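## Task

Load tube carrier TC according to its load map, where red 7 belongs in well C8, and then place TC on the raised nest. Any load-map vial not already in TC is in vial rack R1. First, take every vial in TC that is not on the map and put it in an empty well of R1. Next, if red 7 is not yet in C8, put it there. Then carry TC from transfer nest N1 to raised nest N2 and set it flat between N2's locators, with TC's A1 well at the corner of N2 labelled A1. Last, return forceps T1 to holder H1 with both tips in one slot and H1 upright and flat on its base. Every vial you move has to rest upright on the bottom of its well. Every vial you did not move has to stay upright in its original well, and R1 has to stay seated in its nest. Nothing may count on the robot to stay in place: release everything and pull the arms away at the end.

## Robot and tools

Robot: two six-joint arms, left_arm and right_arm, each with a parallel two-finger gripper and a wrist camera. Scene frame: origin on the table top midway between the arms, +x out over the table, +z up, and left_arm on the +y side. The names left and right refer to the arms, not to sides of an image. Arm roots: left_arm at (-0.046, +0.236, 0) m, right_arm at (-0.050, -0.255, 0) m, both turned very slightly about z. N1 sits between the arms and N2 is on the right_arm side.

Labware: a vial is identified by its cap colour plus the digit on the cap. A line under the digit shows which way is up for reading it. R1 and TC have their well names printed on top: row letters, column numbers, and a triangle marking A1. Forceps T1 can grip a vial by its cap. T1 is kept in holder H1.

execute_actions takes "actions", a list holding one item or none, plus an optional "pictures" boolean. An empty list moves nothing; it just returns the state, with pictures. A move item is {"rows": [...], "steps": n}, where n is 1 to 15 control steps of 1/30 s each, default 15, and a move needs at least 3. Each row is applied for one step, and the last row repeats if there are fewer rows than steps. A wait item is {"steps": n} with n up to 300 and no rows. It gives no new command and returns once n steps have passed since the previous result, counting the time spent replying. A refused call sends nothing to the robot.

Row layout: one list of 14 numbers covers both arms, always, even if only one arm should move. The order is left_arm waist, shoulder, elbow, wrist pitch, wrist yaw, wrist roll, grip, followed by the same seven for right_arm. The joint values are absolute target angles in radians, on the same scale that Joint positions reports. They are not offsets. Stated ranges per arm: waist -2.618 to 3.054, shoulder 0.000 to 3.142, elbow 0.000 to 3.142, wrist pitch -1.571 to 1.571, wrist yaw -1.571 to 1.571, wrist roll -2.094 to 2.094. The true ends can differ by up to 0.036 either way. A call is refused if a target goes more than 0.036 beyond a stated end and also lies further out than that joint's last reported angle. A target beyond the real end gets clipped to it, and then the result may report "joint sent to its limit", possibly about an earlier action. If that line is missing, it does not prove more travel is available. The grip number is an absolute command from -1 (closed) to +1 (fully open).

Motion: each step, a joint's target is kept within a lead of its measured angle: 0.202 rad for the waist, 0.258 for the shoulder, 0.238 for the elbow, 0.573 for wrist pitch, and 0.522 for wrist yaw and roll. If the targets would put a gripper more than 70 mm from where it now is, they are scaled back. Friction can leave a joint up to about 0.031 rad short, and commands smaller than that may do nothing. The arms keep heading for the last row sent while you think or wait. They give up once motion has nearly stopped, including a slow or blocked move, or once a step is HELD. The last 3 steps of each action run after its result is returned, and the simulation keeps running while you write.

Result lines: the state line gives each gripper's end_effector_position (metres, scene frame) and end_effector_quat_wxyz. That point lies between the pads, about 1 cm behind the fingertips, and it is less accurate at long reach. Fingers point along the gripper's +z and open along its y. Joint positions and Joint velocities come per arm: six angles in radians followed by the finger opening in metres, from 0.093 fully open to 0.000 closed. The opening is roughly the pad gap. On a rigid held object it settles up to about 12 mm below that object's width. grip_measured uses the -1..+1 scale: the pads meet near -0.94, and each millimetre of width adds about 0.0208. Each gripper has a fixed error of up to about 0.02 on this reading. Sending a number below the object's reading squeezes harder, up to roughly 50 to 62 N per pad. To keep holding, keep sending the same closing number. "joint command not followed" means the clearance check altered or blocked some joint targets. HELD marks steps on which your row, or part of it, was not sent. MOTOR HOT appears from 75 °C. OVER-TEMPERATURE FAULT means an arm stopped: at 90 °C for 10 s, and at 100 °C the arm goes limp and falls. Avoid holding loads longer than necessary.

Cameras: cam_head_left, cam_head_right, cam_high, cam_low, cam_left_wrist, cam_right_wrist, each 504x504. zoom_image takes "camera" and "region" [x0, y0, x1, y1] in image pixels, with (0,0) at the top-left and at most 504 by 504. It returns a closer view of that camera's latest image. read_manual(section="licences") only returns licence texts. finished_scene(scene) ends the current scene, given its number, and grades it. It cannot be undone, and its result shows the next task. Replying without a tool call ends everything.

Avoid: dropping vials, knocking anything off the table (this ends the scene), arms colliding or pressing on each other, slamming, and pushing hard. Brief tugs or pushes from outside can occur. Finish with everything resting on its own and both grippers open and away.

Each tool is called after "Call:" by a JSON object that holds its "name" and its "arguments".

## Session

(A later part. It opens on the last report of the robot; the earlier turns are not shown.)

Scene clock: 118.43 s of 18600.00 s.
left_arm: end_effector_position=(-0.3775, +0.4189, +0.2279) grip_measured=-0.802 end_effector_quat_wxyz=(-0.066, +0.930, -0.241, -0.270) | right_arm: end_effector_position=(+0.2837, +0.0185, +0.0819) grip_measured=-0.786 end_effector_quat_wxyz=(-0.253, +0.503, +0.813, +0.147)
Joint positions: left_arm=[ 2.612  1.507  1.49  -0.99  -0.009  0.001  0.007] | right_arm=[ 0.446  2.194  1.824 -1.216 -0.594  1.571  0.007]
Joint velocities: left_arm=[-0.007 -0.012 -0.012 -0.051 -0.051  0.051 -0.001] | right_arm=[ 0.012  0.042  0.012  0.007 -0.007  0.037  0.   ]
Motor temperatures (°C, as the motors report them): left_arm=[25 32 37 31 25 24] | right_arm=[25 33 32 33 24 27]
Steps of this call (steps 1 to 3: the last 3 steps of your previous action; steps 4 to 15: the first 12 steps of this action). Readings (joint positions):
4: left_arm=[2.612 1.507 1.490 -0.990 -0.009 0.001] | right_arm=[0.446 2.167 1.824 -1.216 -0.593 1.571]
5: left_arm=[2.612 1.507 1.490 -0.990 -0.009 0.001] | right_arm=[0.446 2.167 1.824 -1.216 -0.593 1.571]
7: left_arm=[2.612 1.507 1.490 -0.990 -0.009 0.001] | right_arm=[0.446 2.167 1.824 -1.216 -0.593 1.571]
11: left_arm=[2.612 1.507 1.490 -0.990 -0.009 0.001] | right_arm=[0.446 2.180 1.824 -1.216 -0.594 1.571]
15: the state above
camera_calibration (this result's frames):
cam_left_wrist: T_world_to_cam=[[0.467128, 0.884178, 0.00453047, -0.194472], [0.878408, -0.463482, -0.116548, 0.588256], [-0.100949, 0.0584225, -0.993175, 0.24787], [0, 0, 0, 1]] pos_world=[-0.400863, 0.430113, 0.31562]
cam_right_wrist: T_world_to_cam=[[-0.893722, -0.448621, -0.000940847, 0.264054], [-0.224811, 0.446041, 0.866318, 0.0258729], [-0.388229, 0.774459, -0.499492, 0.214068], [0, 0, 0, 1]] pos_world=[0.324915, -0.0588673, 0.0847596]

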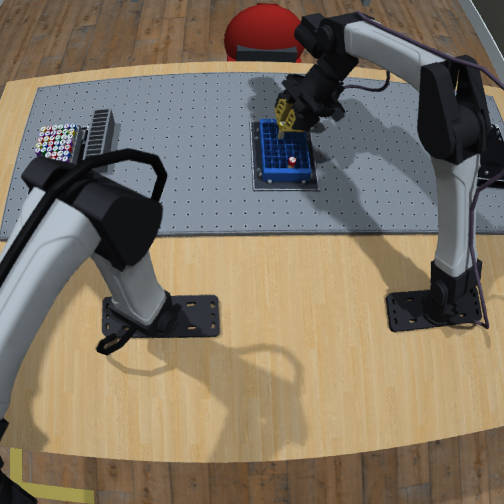

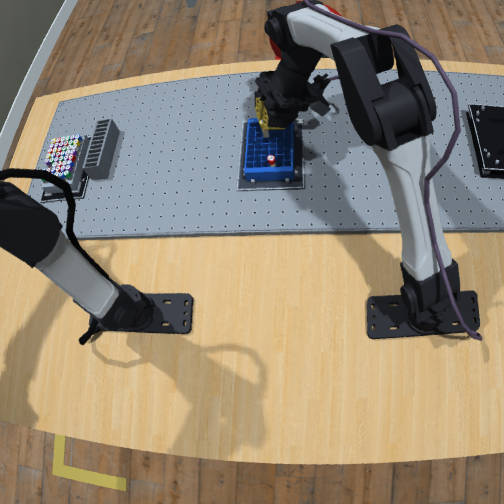

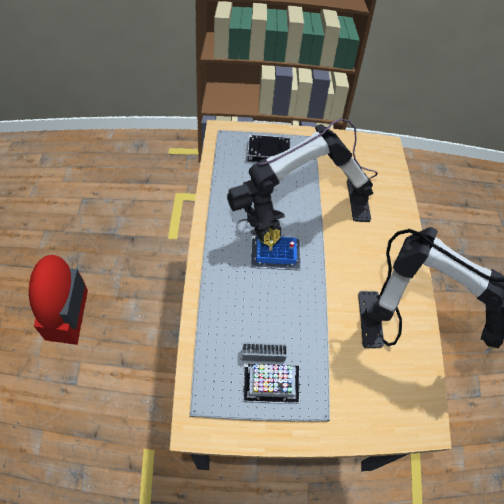

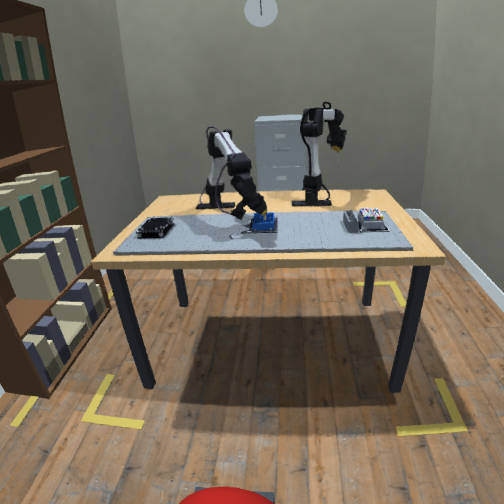

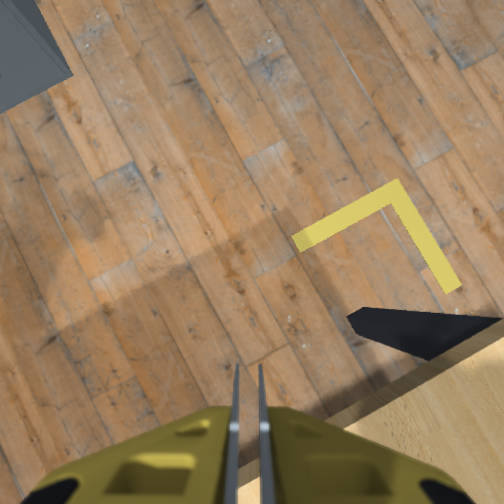

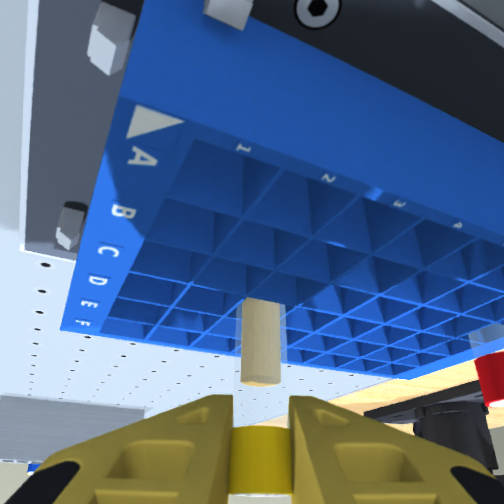

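Call:
{"name": "execute_actions", "arguments": {"actions": [{"rows":[[2.6,1.5,1.5,-1.0,0,0,-0.8,0.45,2.216,1.82,-1.21,-0.588,1.575,-0.4],[2.6,1.5,1.5,-1.0,0,0,-0.8,0.45,2.216,1.82,-1.21,-0.588,1.575,-0.4],[2.6,1.5,1.5,-1.0,0,0,-0.8,0.45,2.216,1.82,-1.21,-0.588,1.575,-0.4],[2.6,1.5,1.5,-1.0,0,0,-0.8,0.45,2.216,1.82,-1.21,-0.588,1.575,-0.4],[2.6,1.5,1.5,-1.0,0,0,-0.8,0.45,2.216,1.82,-1.21,-0.588,1.575,-0.4],[2.6,1.5,1.5,-1.0,0,0,-0.8,0.45,2.216,1.82,-1.21,-0.588,1.575,-0.4],[2.6,1.5,1.5,-1.0,0,0,-0.8,0.45,2.16,1.82,-1.21,-0.588,1.575,-0.4],[2.6,1.5,1.5,-1.0,0,0,-0.8,0.45,2.12,1.82,-1.21,-0.588,1.575,-0.4],[2.6,1.5,1.5,-1.0,0,0,-0.8,0.45,2.08,1.82,-1.21,-0.588,1.575,-0.4],[2.6,1.5,1.5,-1.0,0,0,-0.8,0.45,2.03,1.82,-1.21,-0.588,1.575,-0.4]],"steps":15}]}}

Call:
{"name": "execute_actions", "arguments": {"actions": [{"rows":[[0.3,1.5,1.5,-1.0,0,0,-0.8,-0.6,1.2,1.3,-1.2,0,0,1]],"steps":15}]}}

Call:
{"name": "execute_actions", "arguments": {"actions": [{"steps":22}]}}

Call:
{"name": "execute_actions", "arguments": {"actions": [{"rows":[[-0.603,1.5,1.265,-0.72,-0.008,0,-0.8,-0.6,1.2,1.3,-1.2,0,0,1]],"steps":15}]}}

Call:
{"name": "execute_actions", "arguments": {"actions": [{"steps":25}]}}

Call:
{"name": "execute_actions", "arguments": {"actions": [{"rows":[[-0.603,1.5,1.265,-0.72,-0.008,0,-0.745,-0.6,1.2,1.3,-1.2,0,0,1]],"steps":10}], "pictures": true}}

Call:
{"name": "zoom_image", "arguments": {"camera": "cam_left_wrist", "region": [190,300,310,420]}}

Scene clock: 119.23 s of 18600.00 s.
left_arm: end_effector_position=(-0.3775, +0.4189, +0.2279) grip_measured=-0.802 end_effector_quat_wxyz=(-0.066, +0.930, -0.241, -0.270) | right_arm: end_effector_position=(+0.2843, +0.0183, +0.1214) grip_measured=-0.402 end_effector_quat_wxyz=(-0.226, +0.491, +0.820, +0.187)
Joint positions: left_arm=[ 2.612  1.507  1.49  -0.99  -0.009  0.001  0.007] | right_arm=[ 0.446  2.091  1.82  -1.214 -0.591  1.571  0.026]
Joint velocities: left_arm=[ 0.007  0.002 -0.002 -0.037 -0.066 -0.081  0.001] | right_arm=[-0.002 -0.984  0.002  0.022  0.037  0.022  0.001]
Motor temperatures (°C, as the motors report them): left_arm=[25 32 37 31 25 24] | right_arm=[25 33 32 33 24 27]
Steps of this call (steps 1 to 3: the last 3 steps of your previous action; steps 4 to 12: the robot went on to your last target; steps 13 to 24: the first 12 steps of this action). Readings (joint positions):
13: left_arm=[2.612 1.507 1.490 -0.990 -0.009 0.001] | right_arm=[0.446 2.195 1.824 -1.216 -0.594 1.571]
14: left_arm=[2.612 1.507 1.490 -0.990 -0.009 0.001] | right_arm=[0.446 2.195 1.824 -1.216 -0.594 1.571]
16: left_arm=[2.612 1.507 1.490 -0.990 -0.009 0.001] | right_arm=[0.446 2.195 1.824 -1.216 -0.594 1.571]
20: left_arm=[2.612 1.507 1.490 -0.990 -0.009 0.001] | right_arm=[0.446 2.187 1.824 -1.216 -0.593 1.571]
24: the state above

Scene clock: 119.73 s of 18600.00 s.
left_arm: end_effector_position=(-0.1572, +0.5975, +0.2279) grip_measured=-0.802 end_effector_quat_wxyz=(-0.163, +0.772, -0.571, -0.226) | right_arm: end_effector_position=(+0.2575, -0.2257, +0.1866) grip_measured=+1.000 end_effector_quat_wxyz=(+0.106, +0.399, +0.901, +0.132)
Joint positions: left_arm=[ 1.844  1.507  1.49  -0.99  -0.008 -0.     0.007] | right_arm=[-0.007  1.442  1.363 -1.185 -0.15   0.87   0.093]
Joint velocities: left_arm=[-2.024 -0.007 -0.007  0.022 -0.051 -0.037  0.001] | right_arm=[-1.59  -1.643 -0.662 -0.022  0.608 -2.147  0.   ]
Motor temperatures (°C, as the motors report them): left_arm=[25 32 37 31 25 24] | right_arm=[25 33 32 33 24 27]
Steps of this call (steps 1 to 3: the last 3 steps of your previous action; steps 4 to 15: the first 12 steps of this action). Readings (joint positions):
4: left_arm=[2.592 1.507 1.490 -0.990 -0.020 -0.000] | right_arm=[0.439 1.989 1.806 -1.201 -0.564 1.533]
5: left_arm=[2.547 1.507 1.490 -0.990 -0.028 -0.000] | right_arm=[0.425 1.951 1.766 -1.191 -0.517 1.479]
7: left_arm=[2.415 1.507 1.490 -0.990 -0.025 -0.000] | right_arm=[0.367 1.864 1.684 -1.190 -0.423 1.375]
11: left_arm=[2.130 1.507 1.490 -0.990 -0.014 -0.000] | right_arm=[0.201 1.666 1.510 -1.183 -0.265 1.143]
15: the state above

Scene clock: 120.47 s of 18600.00 s.
left_arm: end_effector_position=(+0.3121, +0.3577, +0.2279) grip_measured=-0.802 end_effector_quat_wxyz=(+0.275, -0.158, +0.947, +0.041) | right_arm: end_effector_position=(+0.1815, -0.4051, +0.2400) grip_measured=+1.000 end_effector_quat_wxyz=(+0.247, +0.281, +0.925, -0.069)
Joint positions: left_arm=[ 0.313  1.507  1.49  -0.99   0.011 -0.     0.007] | right_arm=[-0.599  1.184  1.319 -1.186 -0.004  0.014  0.093]
Joint velocities: left_arm=[-0.999  0.002  0.002 -0.066  0.242  0.022 -0.001] | right_arm=[-0.002 -0.007  0.002 -0.037  0.051 -0.037  0.   ]
Motor temperatures (°C, as the motors report them): left_arm=[25 32 37 31 25 24] | right_arm=[25 33 32 33 24 27]
Kept back: nothing.
Steps of this call (steps 1 to 3: the last 3 steps of your previous action; steps 4 to 22: the robot went on to your last target). Readings (joint positions):
1: left_arm=[1.773 1.507 1.490 -0.990 -0.007 -0.000] | right_arm=[-0.065 1.384 1.346 -1.186 -0.128 0.795]
2: left_arm=[1.701 1.507 1.490 -0.990 -0.006 -0.000] | right_arm=[-0.127 1.327 1.335 -1.187 -0.108 0.710]
4: left_arm=[1.559 1.507 1.490 -0.990 -0.005 -0.000] | right_arm=[-0.271 1.234 1.331 -1.187 -0.073 0.516]
8: left_arm=[1.273 1.507 1.490 -0.990 -0.003 -0.000] | right_arm=[-0.547 1.182 1.330 -1.186 -0.025 0.217]
22: the state above

Scene clock: 120.87 s of 18600.00 s.
left_arm: end_effector_position=(+0.3077, +0.0750, +0.1726) grip_measured=-0.802 end_effector_quat_wxyz=(+0.278, +0.203, +0.937, -0.056) | right_arm: end_effector_position=(+0.1815, -0.4051, +0.2400) grip_measured=+1.000 end_effector_quat_wxyz=(+0.247, +0.277, +0.926, -0.070)
Joint positions: left_arm=[-0.45   1.511  1.267 -0.75  -0.009 -0.     0.007] | right_arm=[-0.599  1.184  1.319 -1.186 -0.004  0.006  0.093]
Joint velocities: left_arm=[-1.995 -0.002  0.002  0.154 -0.022  0.081 -0.   ] | right_arm=[ 0.002 -0.007  0.007  0.007 -0.007 -0.051  0.   ]
Motor temperatures (°C, as the motors report them): left_arm=[25 32 37 31 25 24] | right_arm=[25 33 32 33 24 27]
Steps of this call (steps 1 to 12: the first 12 steps of this action). Readings (joint positions):
1: left_arm=[0.274 1.501 1.462 -0.954 0.007 -0.000] | right_arm=[-0.599 1.184 1.319 -1.186 -0.004 0.012]
2: left_arm=[0.227 1.491 1.415 -0.900 -0.001 -0.000] | right_arm=[-0.599 1.184 1.319 -1.186 -0.004 0.011]
4: left_arm=[0.109 1.494 1.332 -0.842 -0.005 -0.000] | right_arm=[-0.599 1.184 1.319 -1.186 -0.004 0.009]
8: left_arm=[-0.166 1.511 1.267 -0.794 -0.008 -0.000] | right_arm=[-0.599 1.184 1.319 -1.186 -0.004 0.006]
12: the state above

Scene clock: 121.70 s of 18600.00 s.
left_arm: end_effector_position=(+0.2777, +0.0165, +0.1742) grip_measured=-0.802 end_effector_quat_wxyz=(+0.277, +0.280, +0.915, -0.086) | right_arm: end_effector_position=(+0.1815, -0.4051, +0.2400) grip_measured=+1.000 end_effector_quat_wxyz=(+0.247, +0.277, +0.926, -0.071)
Joint positions: left_arm=[-0.614  1.511  1.267 -0.738  0.002 -0.     0.007] | right_arm=[-0.599  1.184  1.319 -1.186 -0.004  0.005  0.093]
Joint velocities: left_arm=[ 0.002 -0.007  0.002  0.022  0.007 -0.007 -0.   ] | right_arm=[ 0.007 -0.002 -0.012  0.022 -0.051  0.007  0.   ]
Motor temperatures (°C, as the motors report them): left_arm=[25 32 37 31 25 24] | right_arm=[25 33 32 33 24 27]
Kept back: nothing.
Steps of this call (steps 1 to 3: the last 3 steps of your previous action; steps 4 to 25: the robot went on to your last target). Readings (joint positions):
1: left_arm=[-0.517 1.511 1.267 -0.745 -0.007 -0.000] | right_arm=[-0.599 1.184 1.319 -1.186 -0.004 0.006]
2: left_arm=[-0.570 1.511 1.267 -0.740 -0.001 -0.000] | right_arm=[-0.599 1.184 1.319 -1.186 -0.004 0.005]
4: left_arm=[-0.620 1.511 1.267 -0.738 0.009 -0.000] | right_arm=[-0.599 1.184 1.319 -1.186 -0.004 0.005]
8: left_arm=[-0.615 1.511 1.267 -0.738 0.005 -0.000] | right_arm=[-0.599 1.184 1.319 -1.186 -0.004 0.005]
25: the state above

Scene clock: 121.93 s of 18600.00 s.
left_arm: end_effector_position=(+0.2777, +0.0165, +0.1742) grip_measured=-0.747 end_effector_quat_wxyz=(+0.277, +0.280, +0.915, -0.086) | right_arm: end_effector_position=(+0.1815, -0.4051, +0.2400) grip_measured=+1.000 end_effector_quat_wxyz=(+0.247, +0.277, +0.926, -0.071)
Joint positions: left_arm=[-0.614  1.511  1.267 -0.738  0.002 -0.     0.009] | right_arm=[-0.599  1.184  1.319 -1.186 -0.004  0.005  0.093]
Joint velocities: left_arm=[-0.002 -0.012 -0.007 -0.037 -0.007 -0.066 -0.   ] | right_arm=[-0.007 -0.007 -0.022 -0.051 -0.022 -0.066  0.   ]
Motor temperatures (°C, as the motors report them): left_arm=[25 32 37 31 25 24] | right_arm=[25 33 32 33 24 27]
Steps of this call (steps 1 to 7: the first 7 steps of this action). Readings (joint positions):
1: left_arm=[-0.614 1.511 1.267 -0.738 0.002 -0.000] | right_arm=[-0.599 1.184 1.319 -1.186 -0.004 0.005]
2: left_arm=[-0.614 1.511 1.267 -0.738 0.002 -0.000] | right_arm=[-0.599 1.184 1.319 -1.186 -0.004 0.005]
4: left_arm=[-0.614 1.511 1.267 -0.738 0.002 -0.000] | right_arm=[-0.599 1.184 1.319 -1.186 -0.004 0.005]
7: the state above
camera_calibration (this result's frames):
cam_left_wrist: T_world_to_cam=[[-0.544026, -0.838941, 0.014626, 0.163045], [-0.831819, 0.536958, -0.140545, 0.282545], [0.110055, -0.0886262, -0.989966, 0.227476], [0, 0, 0, 1]] pos_world=[0.298692, 0.00523101, 0.262519]
cam_right_wrist: T_world_to_cam=[[-0.536427, -0.843819, -0.0146608, -0.238834], [-0.84159, 0.536146, -0.0653747, 0.426912], [0.0630247, -0.0227303, -0.997753, 0.296096], [0, 0, 0, 1]] pos_world=[0.212507, -0.42369, 0.319838]

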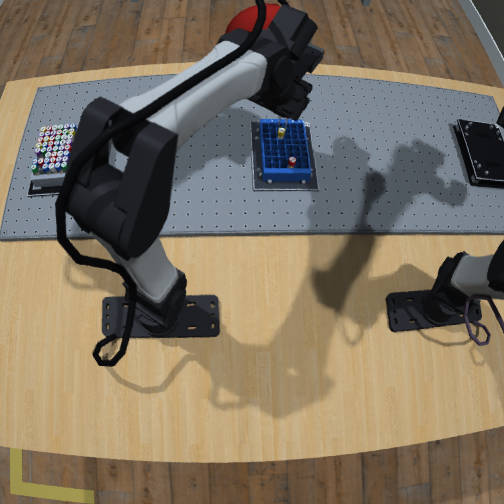

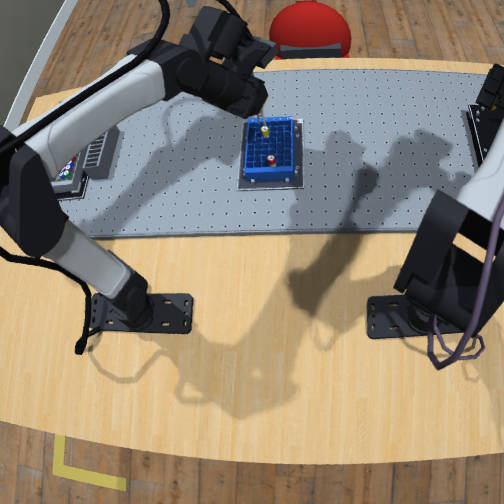

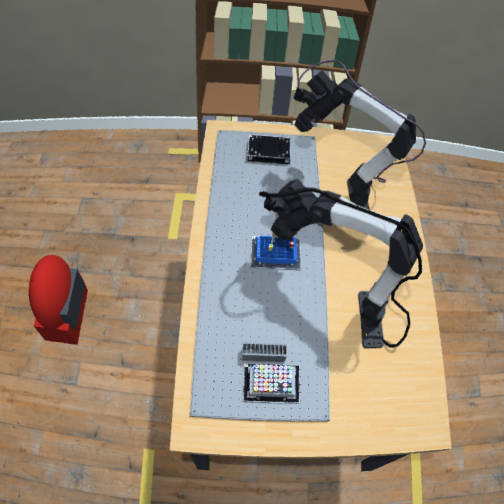

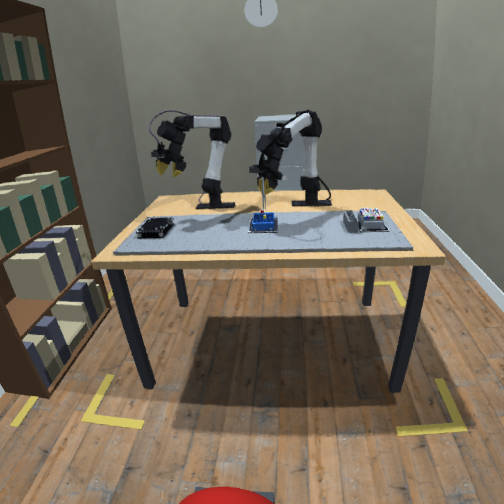

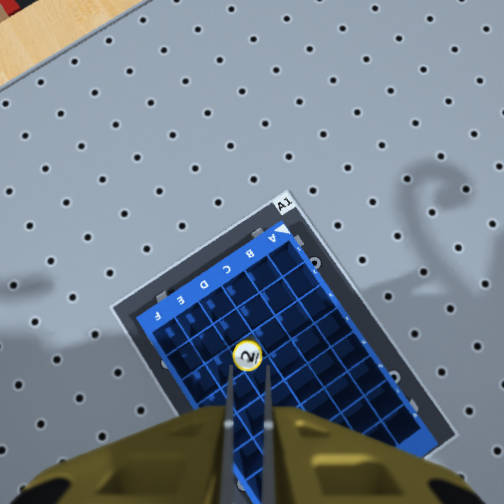

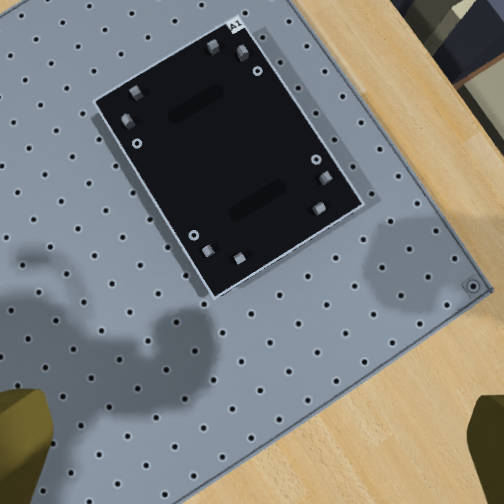

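Region (190, 300, 310, 420) of cam_left_wrist's 504x504 image, scaled by 4.200, with more detail than that image has.

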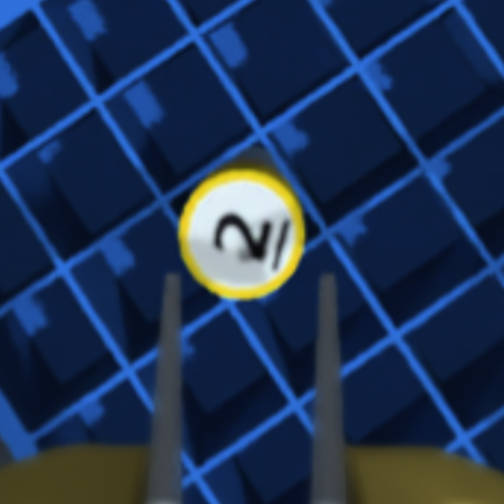

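Call:
{"name": "execute_actions", "arguments": {"actions": [{"rows":[[-0.603,1.51,1.265,-0.70,-0.013,0,-0.745,-0.6,1.2,1.3,-1.2,0,0,1],[-0.603,1.52,1.265,-0.693,-0.013,0,-0.745,-0.6,1.2,1.3,-1.2,0,0,1],[-0.603,1.527,1.265,-0.693,-0.013,0,-0.745,-0.6,1.2,1.3,-1.2,0,0,1],[-0.603,1.533,1.265,-0.693,-0.013,0,-0.745,-0.6,1.2,1.3,-1.2,0,0,1],[-0.603,1.538,1.265,-0.693,-0.013,0,-0.745,-0.6,1.2,1.3,-1.2,0,0,1],[-0.603,1.543,1.265,-0.693,-0.013,0,-0.745,-0.6,1.2,1.3,-1.2,0,0,1],[-0.603,1.548,1.265,-0.693,-0.013,0,-0.745,-0.6,1.2,1.3,-1.2,0,0,1],[-0.603,1.553,1.265,-0.693,-0.013,0,-0.745,-0.6,1.2,1.3,-1.2,0,0,1],[-0.603,1.558,1.265,-0.693,-0.013,0,-0.745,-0.6,1.2,1.3,-1.2,0,0,1]],"steps":15}], "pictures": true}}

Call:
{"name": "zoom_image", "arguments": {"camera": "cam_left_wrist", "region": [190,300,310,420]}}

Scene clock: 122.57 s of 18600.00 s.
left_arm: end_effector_position=(+0.2832, +0.0138, +0.1658) grip_measured=-0.747 end_effector_quat_wxyz=(+0.274, +0.280, +0.917, -0.082) | right_arm: end_effector_position=(+0.1815, -0.4051, +0.2400) grip_measured=+1.000 end_effector_quat_wxyz=(+0.247, +0.277, +0.926, -0.071)
Joint positions: left_arm=[-0.614  1.542  1.267 -0.716 -0.003 -0.     0.009] | right_arm=[-0.599  1.184  1.319 -1.186 -0.004  0.005  0.093]
Joint velocities: left_arm=[ 0.007  0.115  0.012 -0.007 -0.037 -0.007 -0.001] | right_arm=[-0.002 -0.012  0.012 -0.051 -0.022  0.007  0.   ]
Motor temperatures (°C, as the motors report them): left_arm=[25 32 37 31 25 24] | right_arm=[25 33 32 33 24 27]
Steps of this call (steps 1 to 3: the last 3 steps of your previous action; steps 4 to 7: the robot went on to your last target; steps 8 to 19: the first 12 steps of this action). Readings (joint positions):
8: left_arm=[-0.614 1.511 1.267 -0.737 0.001 -0.000] | right_arm=[-0.599 1.184 1.319 -1.186 -0.004 0.005]
9: left_arm=[-0.614 1.511 1.267 -0.734 0.000 -0.000] | right_arm=[-0.599 1.184 1.319 -1.186 -0.004 0.005]
11: left_arm=[-0.614 1.511 1.267 -0.728 -0.001 -0.000] | right_arm=[-0.599 1.184 1.319 -1.186 -0.004 0.005]
15: left_arm=[-0.614 1.519 1.267 -0.719 -0.003 -0.000] | right_arm=[-0.599 1.184 1.319 -1.186 -0.004 0.005]
19: the state above
camera_calibration (this result's frames):
cam_left_wrist: T_world_to_cam=[[-0.541673, -0.840526, 0.0103216, 0.163959], [-0.833918, 0.53579, -0.132322, 0.286672], [0.10569, -0.0802825, -0.991153, 0.219661], [0, 0, 0, 1]] pos_world=[0.304658, 0.0018503, 0.253958]
cam_right_wrist: T_world_to_cam=[[-0.536427, -0.843819, -0.0146608, -0.238834], [-0.84159, 0.536146, -0.0653747, 0.426912], [0.0630247, -0.0227303, -0.997753, 0.296096], [0, 0, 0, 1]] pos_world=[0.212507, -0.42369, 0.319838]

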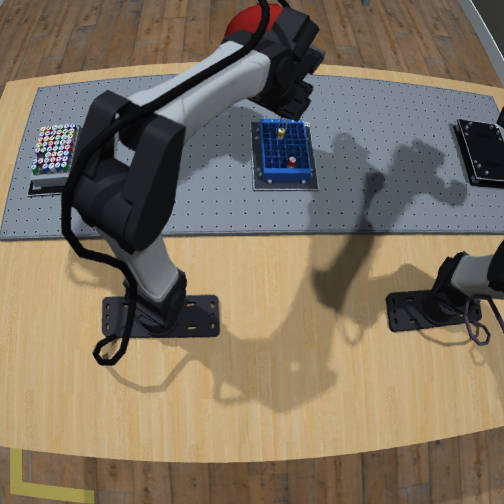

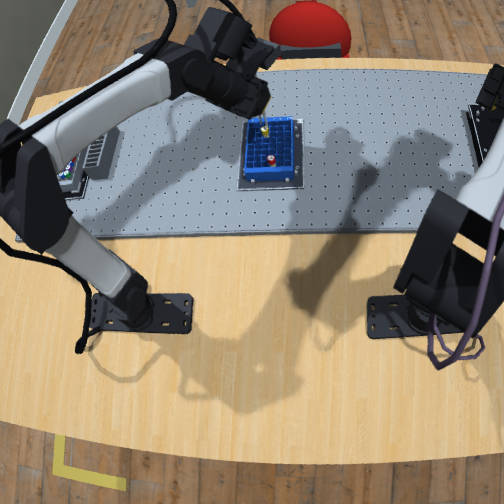

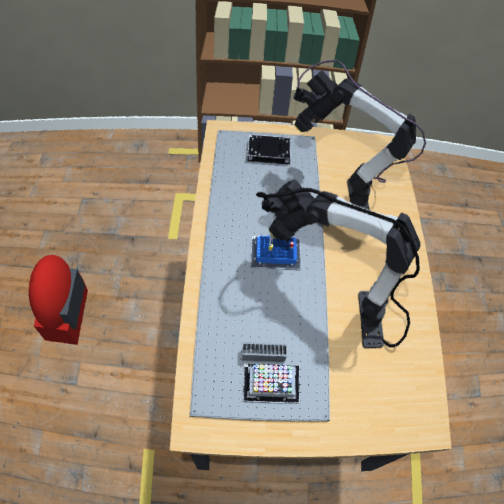

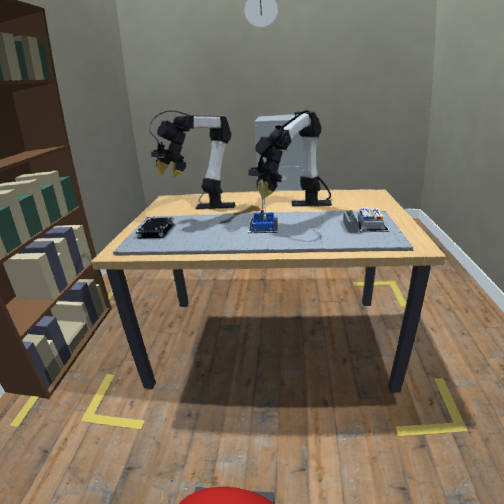

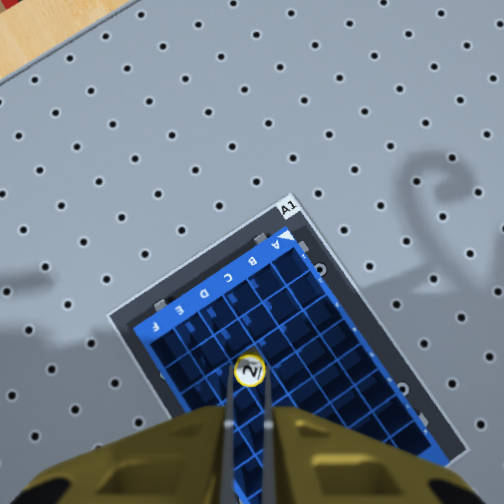

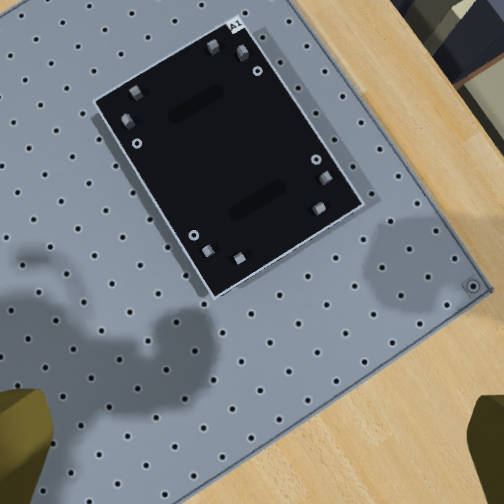

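Region (190, 300, 310, 420) of cam_left_wrist's 504x504 image, scaled by 4.200, with more detail than that image has.

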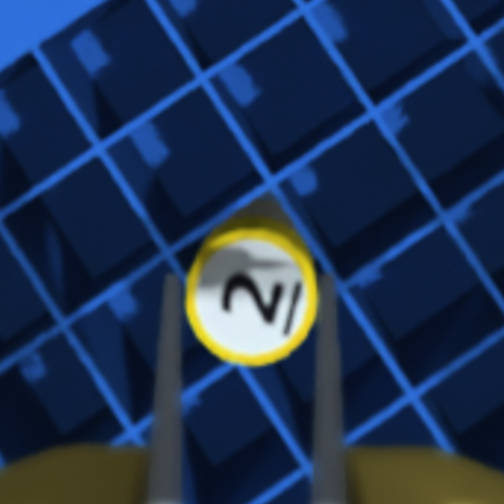

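Call:
{"name": "execute_actions", "arguments": {"actions": [{"rows":[[-0.603,1.564,1.265,-0.70,-0.013,0,-0.745,-0.6,1.2,1.3,-1.2,0,0,1],[-0.603,1.569,1.265,-0.70,-0.013,0,-0.745,-0.6,1.2,1.3,-1.2,0,0,1],[-0.603,1.574,1.265,-0.70,-0.013,0,-0.745,-0.6,1.2,1.3,-1.2,0,0,1],[-0.603,1.579,1.265,-0.70,-0.013,0,-0.745,-0.6,1.2,1.3,-1.2,0,0,1],[-0.603,1.584,1.265,-0.70,-0.013,0,-0.745,-0.6,1.2,1.3,-1.2,0,0,1],[-0.603,1.589,1.265,-0.70,-0.013,0,-0.745,-0.6,1.2,1.3,-1.2,0,0,1],[-0.603,1.589,1.265,-0.70,-0.013,0,-0.745,-0.6,1.2,1.3,-1.2,0,0,1],[-0.603,1.589,1.265,-0.70,-0.013,0,-0.745,-0.6,1.2,1.3,-1.2,0,0,1],[-0.603,1.589,1.265,-0.70,-0.013,0,-0.745,-0.6,1.2,1.3,-1.2,0,0,1],[-0.603,1.589,1.265,-0.70,-0.013,0,-0.745,-0.6,1.2,1.3,-1.2,0,0,1],[-0.603,1.589,1.265,-0.70,-0.013,0,-0.8,-0.6,1.2,1.3,-1.2,0,0,1],[-0.603,1.589,1.265,-0.70,-0.013,0,-0.86,-0.6,1.2,1.3,-1.2,0,0,1]],"steps":15}]}}

Call:
{"name": "execute_actions", "arguments": {"actions": [{"rows":[[-0.603,1.57,1.265,-0.70,-0.013,0,-0.86,-0.6,1.2,1.3,-1.2,0,0,1],[-0.603,1.55,1.265,-0.70,-0.013,0,-0.86,-0.6,1.2,1.3,-1.2,0,0,1],[-0.603,1.544,1.265,-0.70,-0.013,0,-0.86,-0.6,1.2,1.3,-1.2,0,0,1],[-0.603,1.538,1.265,-0.70,-0.013,0,-0.86,-0.6,1.2,1.3,-1.2,0,0,1],[-0.603,1.532,1.265,-0.70,-0.013,0,-0.86,-0.6,1.2,1.3,-1.2,0,0,1],[-0.603,1.526,1.265,-0.70,-0.013,0,-0.86,-0.6,1.2,1.3,-1.2,0,0,1],[-0.603,1.52,1.265,-0.70,-0.013,0,-0.86,-0.6,1.2,1.3,-1.2,0,0,1],[-0.603,1.514,1.265,-0.70,-0.013,0,-0.86,-0.6,1.2,1.3,-1.2,0,0,1],[-0.603,1.508,1.265,-0.70,-0.013,0,-0.86,-0.6,1.2,1.3,-1.2,0,0,1],[-0.603,1.502,1.265,-0.70,-0.013,0,-0.86,-0.6,1.2,1.3,-1.2,0,0,1],[-0.603,1.496,1.265,-0.70,-0.013,0,-0.86,-0.6,1.2,1.3,-1.2,0,0,1],[-0.603,1.49,1.265,-0.70,-0.013,0,-0.86,-0.6,1.2,1.3,-1.2,0,0,1],[-0.603,1.484,1.265,-0.70,-0.013,0,-0.86,-0.6,1.2,1.3,-1.2,0,0,1],[-0.603,1.478,1.265,-0.70,-0.013,0,-0.86,-0.6,1.2,1.3,-1.2,0,0,1],[-0.603,1.47,1.265,-0.70,-0.013,0,-0.86,-0.6,1.2,1.3,-1.2,0,0,1]],"steps":15}]}}

Call:
{"name": "execute_actions", "arguments": {"actions": [{"steps":10}], "pictures": true}}

Call:
{"name": "zoom_image", "arguments": {"camera": "cam_left_wrist", "region": [190,290,310,410]}}

Scene clock: 123.57 s of 18600.00 s.
left_arm: end_effector_position=(+0.2848, +0.0128, +0.1531) grip_measured=-0.825 end_effector_quat_wxyz=(+0.259, +0.281, +0.921, -0.077) | right_arm: end_effector_position=(+0.1815, -0.4051, +0.2400) grip_measured=+1.000 end_effector_quat_wxyz=(+0.247, +0.277, +0.926, -0.071)
Joint positions: left_arm=[-0.614  1.576  1.267 -0.715 -0.004 -0.     0.006] | right_arm=[-0.599  1.184  1.319 -1.186 -0.004  0.005  0.093]
Joint velocities: left_arm=[-0.002 -0.022 -0.002  0.007 -0.022 -0.095 -0.055] | right_arm=[ 0.002 -0.007  0.012 -0.022  0.022  0.007  0.   ]
Motor temperatures (°C, as the motors report them): left_arm=[25 32 37 31 25 24] | right_arm=[25 32 32 33 24 27]
Steps of this call (steps 1 to 3: the last 3 steps of your previous action; steps 4 to 15: the robot went on to your last target; steps 16 to 18: nothing new was sent; steps 19 to 30: the first 12 steps of this action). Readings (joint positions):
19: left_arm=[-0.614 1.545 1.267 -0.716 -0.004 -0.000] | right_arm=[-0.599 1.184 1.319 -1.186 -0.004 0.005]
20: left_arm=[-0.614 1.545 1.267 -0.716 -0.004 -0.000] | right_arm=[-0.599 1.184 1.319 -1.186 -0.004 0.005]
22: left_arm=[-0.614 1.546 1.267 -0.716 -0.004 -0.000] | right_arm=[-0.599 1.184 1.319 -1.186 -0.004 0.005]
26: left_arm=[-0.614 1.566 1.267 -0.715 -0.004 -0.000] | right_arm=[-0.599 1.184 1.319 -1.186 -0.004 0.005]
30: the state above

Scene clock: 124.07 s of 18600.00 s.
left_arm: end_effector_position=(+0.2829, +0.0141, +0.1712) grip_measured=-0.850 end_effector_quat_wxyz=(+0.281, +0.279, +0.914, -0.084) | right_arm: end_effector_position=(+0.1815, -0.4051, +0.2400) grip_measured=+1.000 end_effector_quat_wxyz=(+0.247, +0.277, +0.926, -0.071)
Joint positions: left_arm=[-0.614  1.528  1.267 -0.715 -0.004 -0.     0.004] | right_arm=[-0.599  1.184  1.319 -1.186 -0.004  0.005  0.093]
Joint velocities: left_arm=[-0.007 -0.212  0.012  0.007  0.095 -0.037 -0.001] | right_arm=[-0.017 -0.012 -0.002 -0.022  0.051 -0.051  0.   ]
Motor temperatures (°C, as the motors report them): left_arm=[25 32 37 31 25 24] | right_arm=[25 32 32 33 24 27]
Steps of this call (steps 1 to 3: the last 3 steps of your previous action; steps 4 to 15: the first 12 steps of this action). Readings (joint positions):
4: left_arm=[-0.614 1.576 1.267 -0.715 -0.004 -0.000] | right_arm=[-0.599 1.184 1.319 -1.186 -0.004 0.005]
5: left_arm=[-0.614 1.576 1.267 -0.715 -0.004 -0.000] | right_arm=[-0.599 1.184 1.319 -1.186 -0.004 0.005]
7: left_arm=[-0.614 1.575 1.267 -0.715 -0.004 -0.000] | right_arm=[-0.599 1.184 1.319 -1.186 -0.004 0.005]
11: left_arm=[-0.614 1.558 1.267 -0.715 -0.004 -0.000] | right_arm=[-0.599 1.184 1.319 -1.186 -0.004 0.005]
15: the state above

Scene clock: 124.40 s of 18600.00 s.
left_arm: end_effector_position=(+0.2810, +0.0154, +0.1844) grip_measured=-0.850 end_effector_quat_wxyz=(+0.297, +0.277, +0.909, -0.089) | right_arm: end_effector_position=(+0.1815, -0.4051, +0.2400) grip_measured=+1.000 end_effector_quat_wxyz=(+0.247, +0.277, +0.926, -0.071)
Joint positions: left_arm=[-0.614  1.493  1.267 -0.715 -0.004 -0.     0.004] | right_arm=[-0.599  1.184  1.319 -1.186 -0.004  0.005  0.093]
Joint velocities: left_arm=[ 0.012 -0.022 -0.007 -0.022 -0.051  0.037 -0.   ] | right_arm=[-0.002 -0.002 -0.002 -0.007 -0.022 -0.022  0.   ]
Motor temperatures (°C, as the motors report them): left_arm=[25 33 37 31 25 24] | right_arm=[25 32 32 33 24 27]
Kept back: nothing.
Steps of this call (steps 1 to 3: the last 3 steps of your previous action; steps 4 to 10: the robot went on to your last target). Readings (joint positions):
1: left_arm=[-0.614 1.521 1.267 -0.715 -0.004 -0.000] | right_arm=[-0.599 1.184 1.319 -1.186 -0.004 0.005]
2: left_arm=[-0.614 1.515 1.267 -0.715 -0.004 -0.000] | right_arm=[-0.599 1.184 1.319 -1.186 -0.004 0.005]
4: left_arm=[-0.614 1.503 1.267 -0.715 -0.004 -0.000] | right_arm=[-0.599 1.184 1.319 -1.186 -0.004 0.005]
8: left_arm=[-0.614 1.493 1.267 -0.715 -0.004 -0.000] | right_arm=[-0.599 1.184 1.319 -1.186 -0.004 0.005]
10: the state above
camera_calibration (this result's frames):
cam_left_wrist: T_world_to_cam=[[-0.541939, -0.840345, 0.0110766, 0.163822], [-0.827445, 0.531221, -0.182039, 0.293869], [0.147091, -0.107819, -0.983229, 0.225747], [0, 0, 0, 1]] pos_world=[0.298737, 0.0058976, 0.273642]
cam_right_wrist: T_world_to_cam=[[-0.536427, -0.843819, -0.0146608, -0.238834], [-0.84159, 0.536146, -0.0653747, 0.426912], [0.0630247, -0.0227303, -0.997753, 0.296096], [0, 0, 0, 1]] pos_world=[0.212507, -0.42369, 0.319838]

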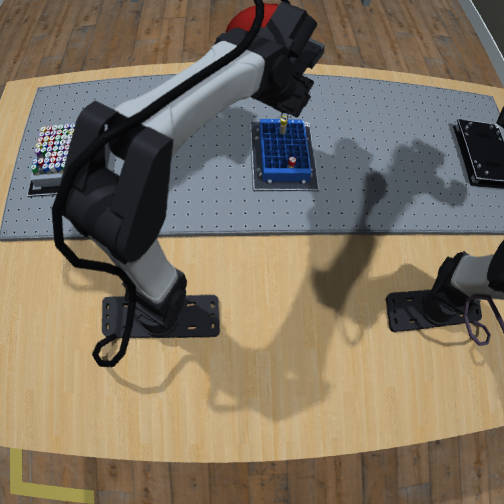

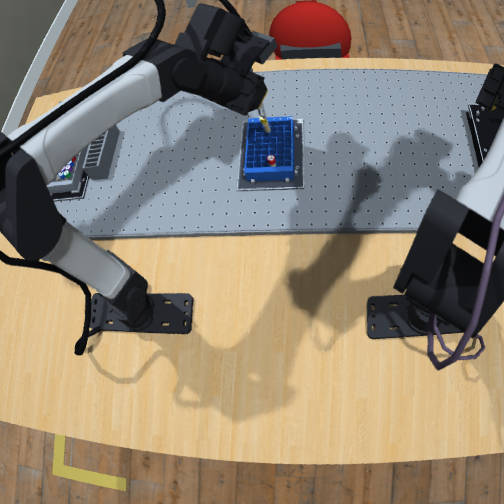

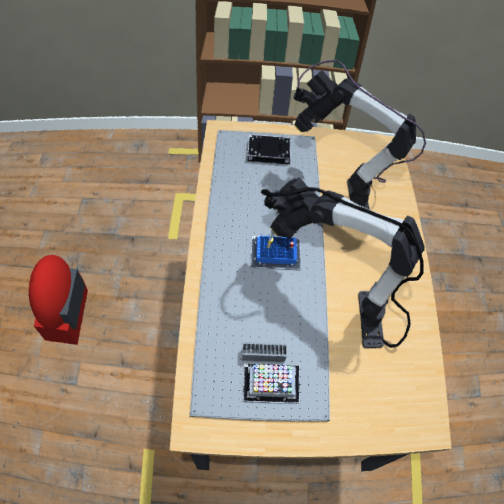

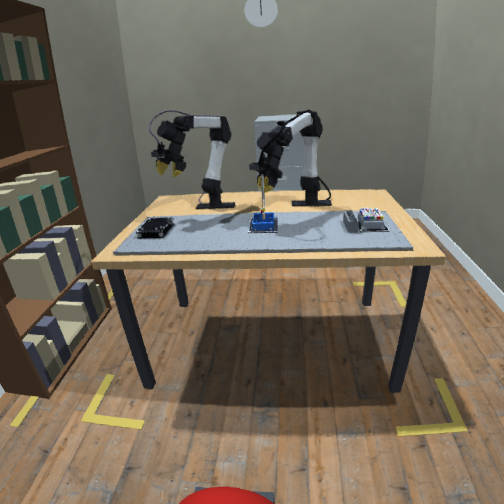

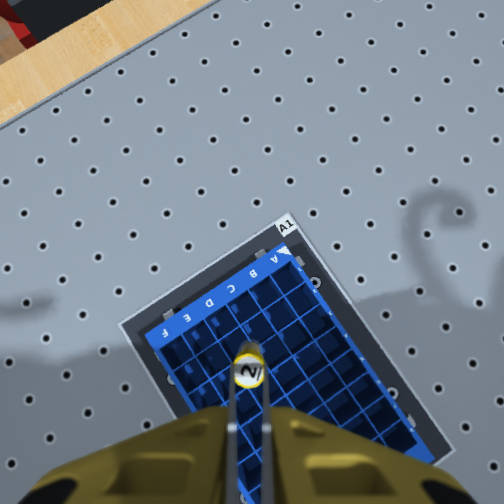

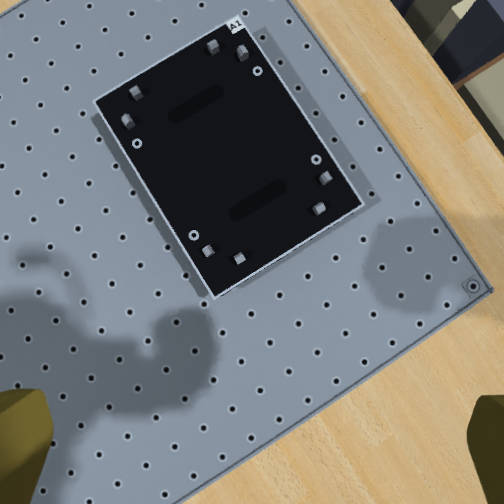

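Region (190, 290, 310, 410) of cam_left_wrist's 504x504 image, scaled by 4.200, with more detail than that image has.

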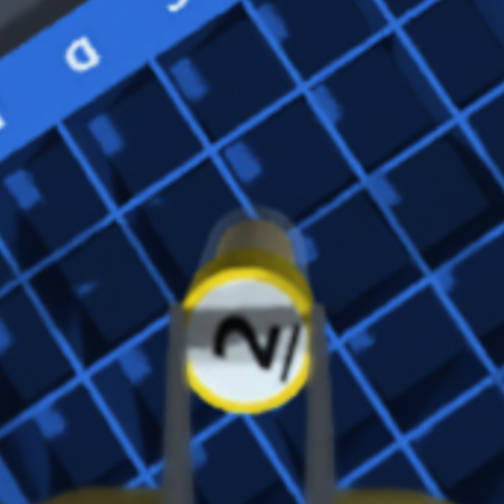

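Call:
{"name": "execute_actions", "arguments": {"actions": [{"rows":[[-0.603,1.46,1.265,-0.70,-0.013,0,-0.86,-0.6,1.2,1.3,-1.2,0,0,1],[-0.603,1.45,1.265,-0.70,-0.013,0,-0.86,-0.6,1.2,1.3,-1.2,0,0,1],[-0.603,1.44,1.265,-0.70,-0.013,0,-0.86,-0.6,1.2,1.3,-1.2,0,0,1],[-0.58,1.43,1.265,-0.72,-0.013,0,-0.86,-0.6,1.2,1.3,-1.2,0,0,1],[-0.54,1.42,1.265,-0.73,-0.013,0,-0.86,-0.6,1.2,1.3,-1.2,0,0,1],[-0.49,1.41,1.265,-0.74,-0.013,0,-0.86,-0.6,1.2,1.3,-1.2,0,0,1],[-0.44,1.40,1.265,-0.75,-0.013,0,-0.86,-0.6,1.2,1.3,-1.2,0,0,1],[-0.39,1.39,1.265,-0.76,-0.013,0,-0.86,-0.6,1.2,1.3,-1.2,0,0,1],[-0.34,1.38,1.265,-0.765,-0.013,0,-0.86,-0.6,1.2,1.3,-1.2,0,0,1],[-0.29,1.375,1.265,-0.765,-0.013,0,-0.86,-0.6,1.2,1.3,-1.2,0,0,1],[-0.24,1.375,1.265,-0.765,-0.013,0,-0.86,-0.6,1.2,1.3,-1.2,0,0,1],[-0.19,1.375,1.265,-0.765,-0.013,0,-0.86,-0.6,1.2,1.3,-1.2,0,0,1],[-0.14,1.375,1.265,-0.765,-0.013,0,-0.86,-0.6,1.2,1.3,-1.2,0,0,1],[-0.09,1.375,1.265,-0.765,-0.013,0,-0.86,-0.6,1.2,1.3,-1.2,0,0,1],[-0.04,1.375,1.265,-0.765,-0.013,0,-0.86,-0.6,1.2,1.3,-1.2,0,0,1]],"steps":15}]}}

Call:
{"name": "execute_actions", "arguments": {"actions": [{"rows":[[0.01,1.375,1.265,-0.765,-0.013,0,-0.86,-0.6,1.2,1.3,-1.2,0,0,1],[0.06,1.375,1.265,-0.765,-0.013,0,-0.86,-0.6,1.2,1.3,-1.2,0,0,1],[0.11,1.375,1.265,-0.765,-0.013,0,-0.86,-0.6,1.2,1.3,-1.2,0,0,1],[0.16,1.375,1.265,-0.765,-0.013,0,-0.86,-0.6,1.2,1.3,-1.2,0,0,1],[0.21,1.375,1.265,-0.765,-0.013,0,-0.86,-0.6,1.2,1.3,-1.2,0,0,1],[0.26,1.375,1.265,-0.765,-0.013,0,-0.86,-0.6,1.2,1.3,-1.2,0,0,1],[0.31,1.375,1.265,-0.765,-0.013,0,-0.86,-0.6,1.2,1.3,-1.2,0,0,1],[0.36,1.375,1.265,-0.765,-0.013,0,-0.86,-0.6,1.2,1.3,-1.2,0,0,1],[0.41,1.375,1.265,-0.765,-0.013,0,-0.86,-0.6,1.2,1.3,-1.2,0,0,1],[0.46,1.375,1.265,-0.765,-0.013,0,-0.86,-0.6,1.2,1.3,-1.2,0,0,1],[0.51,1.375,1.265,-0.765,-0.013,0,-0.86,-0.6,1.2,1.3,-1.2,0,0,1],[0.56,1.375,1.265,-0.765,-0.013,0,-0.86,-0.6,1.2,1.3,-1.2,0,0,1],[0.60,1.375,1.265,-0.765,-0.013,0,-0.86,-0.6,1.2,1.3,-1.2,0,0,1],[0.63,1.375,1.265,-0.765,-0.013,0,-0.86,-0.6,1.2,1.3,-1.2,0,0,1],[0.65,1.375,1.265,-0.765,-0.013,0,-0.86,-0.6,1.2,1.3,-1.2,0,0,1]],"steps":15}]}}

Call:
{"name": "execute_actions", "arguments": {"actions": [{"steps":18}], "pictures": true}}

Call:
{"name": "zoom_image", "arguments": {"camera": "cam_left_wrist", "region": [190,290,310,410]}}

Scene clock: 125.43 s of 18600.00 s.
left_arm: end_effector_position=(+0.3233, +0.1361, +0.2150) grip_measured=-0.850 end_effector_quat_wxyz=(+0.340, +0.123, +0.931, -0.044) | right_arm: end_effector_position=(+0.1815, -0.4051, +0.2400) grip_measured=+1.000 end_effector_quat_wxyz=(+0.247, +0.277, +0.926, -0.071)
Joint positions: left_arm=[-0.285  1.401  1.267 -0.735 -0.003 -0.     0.004] | right_arm=[-0.599  1.184  1.319 -1.186 -0.004  0.005  0.093]
Joint velocities: left_arm=[ 1.516 -0.149 -0.017 -0.066 -0.007 -0.007  0.001] | right_arm=[-0.007 -0.002  0.002  0.007 -0.037 -0.022  0.   ]
Motor temperatures (°C, as the motors report them): left_arm=[25 33 37 31 25 24] | right_arm=[25 32 32 33 24 27]
Steps of this call (steps 1 to 19: the robot went on to your last target; steps 20 to 31: the first 12 steps of this action). Readings (joint positions):
20: left_arm=[-0.614 1.493 1.267 -0.715 -0.004 -0.000] | right_arm=[-0.599 1.184 1.319 -1.186 -0.004 0.005]
21: left_arm=[-0.614 1.491 1.267 -0.715 -0.004 -0.000] | right_arm=[-0.599 1.184 1.319 -1.186 -0.004 0.005]
23: left_arm=[-0.612 1.482 1.267 -0.715 -0.004 -0.000] | right_arm=[-0.599 1.184 1.319 -1.186 -0.004 0.005]
27: left_arm=[-0.504 1.438 1.267 -0.724 0.003 -0.000] | right_arm=[-0.599 1.184 1.319 -1.186 -0.004 0.005]
31: the state above

Scene clock: 125.93 s of 18600.00 s.
left_arm: end_effector_position=(+0.2890, +0.4144, +0.2146) grip_measured=-0.850 end_effector_quat_wxyz=(+0.328, -0.228, +0.913, +0.087) | right_arm: end_effector_position=(+0.1815, -0.4051, +0.2400) grip_measured=+1.000 end_effector_quat_wxyz=(+0.247, +0.277, +0.926, -0.071)
Joint positions: left_arm=[ 0.465  1.397  1.267 -0.748 -0.011 -0.     0.004] | right_arm=[-0.599  1.184  1.319 -1.186 -0.004  0.005  0.093]
Joint velocities: left_arm=[ 1.399  0.002 -0.012 -0.007 -0.007  0.037 -0.001] | right_arm=[-0.007 -0.022 -0.017 -0.022 -0.037 -0.037  0.   ]
Motor temperatures (°C, as the motors report them): left_arm=[25 33 37 31 25 24] | right_arm=[25 32 31 33 24 27]
Steps of this call (steps 1 to 3: the last 3 steps of your previous action; steps 4 to 15: the first 12 steps of this action). Readings (joint positions):
4: left_arm=[-0.084 1.397 1.267 -0.742 -0.008 -0.000] | right_arm=[-0.599 1.184 1.319 -1.186 -0.004 0.005]
5: left_arm=[-0.035 1.397 1.267 -0.744 -0.008 -0.000] | right_arm=[-0.599 1.184 1.319 -1.186 -0.004 0.005]
7: left_arm=[0.064 1.397 1.267 -0.745 -0.009 -0.000] | right_arm=[-0.599 1.184 1.319 -1.186 -0.004 0.005]
11: left_arm=[0.264 1.397 1.267 -0.747 -0.011 -0.000] | right_arm=[-0.599 1.184 1.319 -1.186 -0.004 0.005]
15: the state above

Scene clock: 126.53 s of 18600.00 s.
left_arm: end_effector_position=(+0.2476, +0.4737, +0.2132) grip_measured=-0.850 end_effector_quat_wxyz=(+0.313, -0.314, +0.888, +0.119) | right_arm: end_effector_position=(+0.1815, -0.4051, +0.2400) grip_measured=+1.000 end_effector_quat_wxyz=(+0.247, +0.277, +0.926, -0.071)
Joint positions: left_arm=[ 0.652  1.397  1.267 -0.757 -0.02  -0.     0.004] | right_arm=[-0.599  1.184  1.319 -1.186 -0.004  0.005  0.093]
Joint velocities: left_arm=[-0.007  0.002  0.002 -0.007 -0.007 -0.037 -0.001] | right_arm=[-0.002 -0.007 -0.017 -0.007 -0.007 -0.022  0.   ]
Motor temperatures (°C, as the motors report them): left_arm=[25 33 37 31 25 24] | right_arm=[25 32 31 33 24 27]
Kept back: nothing.
Steps of this call (steps 1 to 3: the last 3 steps of your previous action; steps 4 to 18: the robot went on to your last target). Readings (joint positions):
1: left_arm=[0.513 1.397 1.267 -0.748 -0.012 -0.000] | right_arm=[-0.599 1.184 1.319 -1.186 -0.004 0.005]
2: left_arm=[0.559 1.397 1.267 -0.748 -0.013 -0.000] | right_arm=[-0.599 1.184 1.319 -1.186 -0.004 0.005]
4: left_arm=[0.627 1.397 1.267 -0.749 -0.017 -0.000] | right_arm=[-0.599 1.184 1.319 -1.186 -0.004 0.005]
8: left_arm=[0.652 1.397 1.267 -0.754 -0.020 -0.000] | right_arm=[-0.599 1.184 1.319 -1.186 -0.004 0.005]
18: the state above
camera_calibration (this result's frames):
cam_left_wrist: T_world_to_cam=[[0.646378, -0.763017, -0.000223638, 0.202097], [-0.741692, -0.628244, -0.234951, 0.567353], [0.179131, 0.152033, -0.972007, 0.17499], [0, 0, 0, 1]] pos_world=[0.258824, 0.484035, 0.303436]
cam_right_wrist: T_world_to_cam=[[-0.536427, -0.843819, -0.0146608, -0.238834], [-0.84159, 0.536146, -0.0653747, 0.426912], [0.0630247, -0.0227303, -0.997753, 0.296096], [0, 0, 0, 1]] pos_world=[0.212507, -0.42369, 0.319838]

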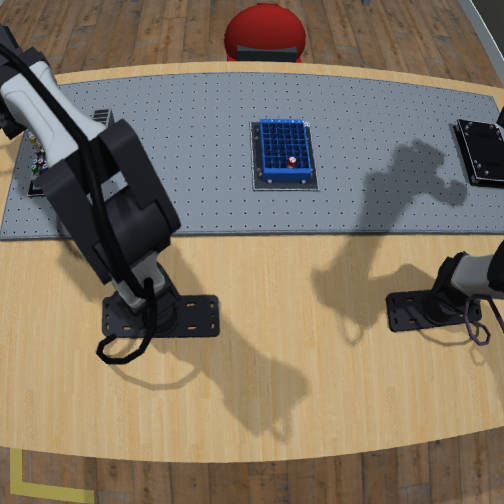

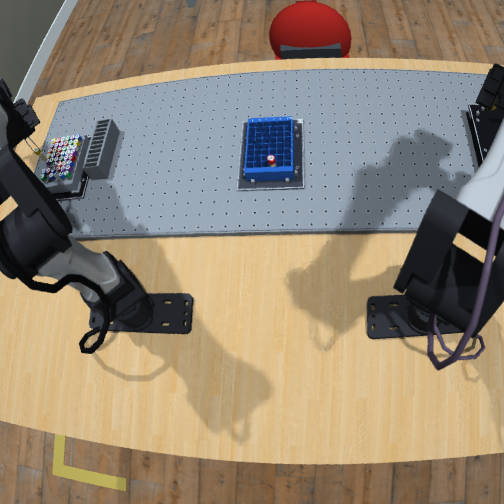

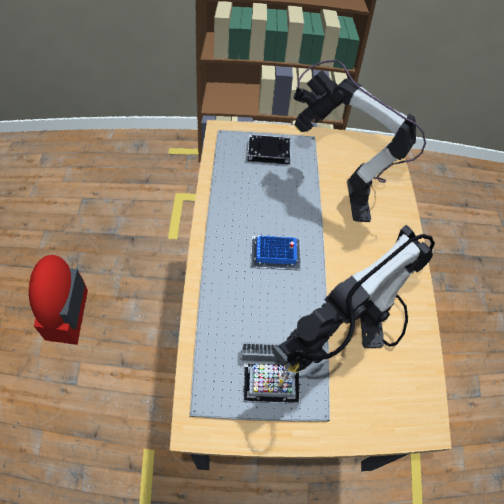

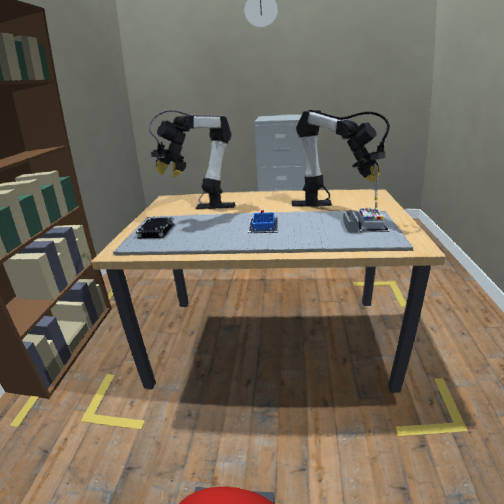

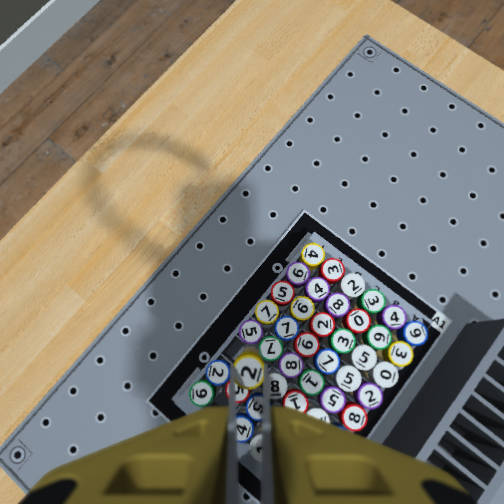

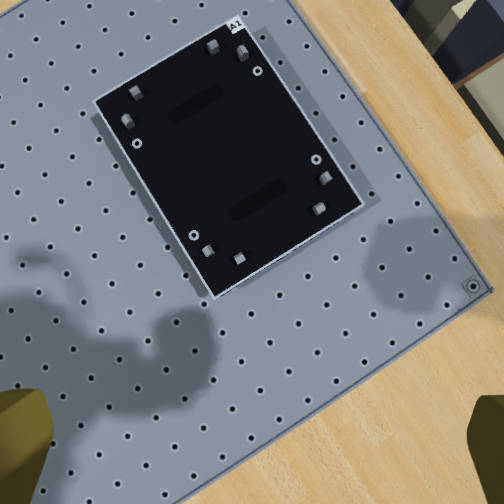

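Region (190, 290, 310, 410) of cam_left_wrist's 504x504 image, scaled by 4.200, with more detail than that image has.

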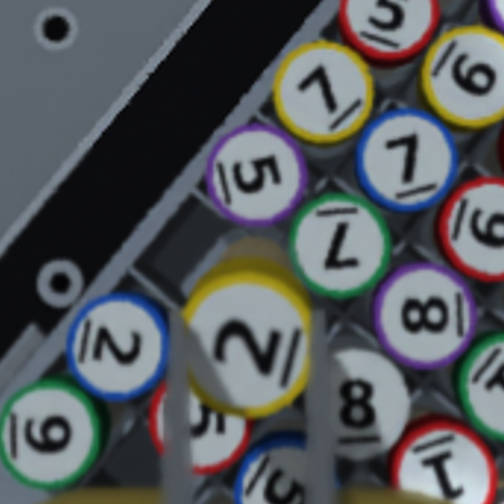

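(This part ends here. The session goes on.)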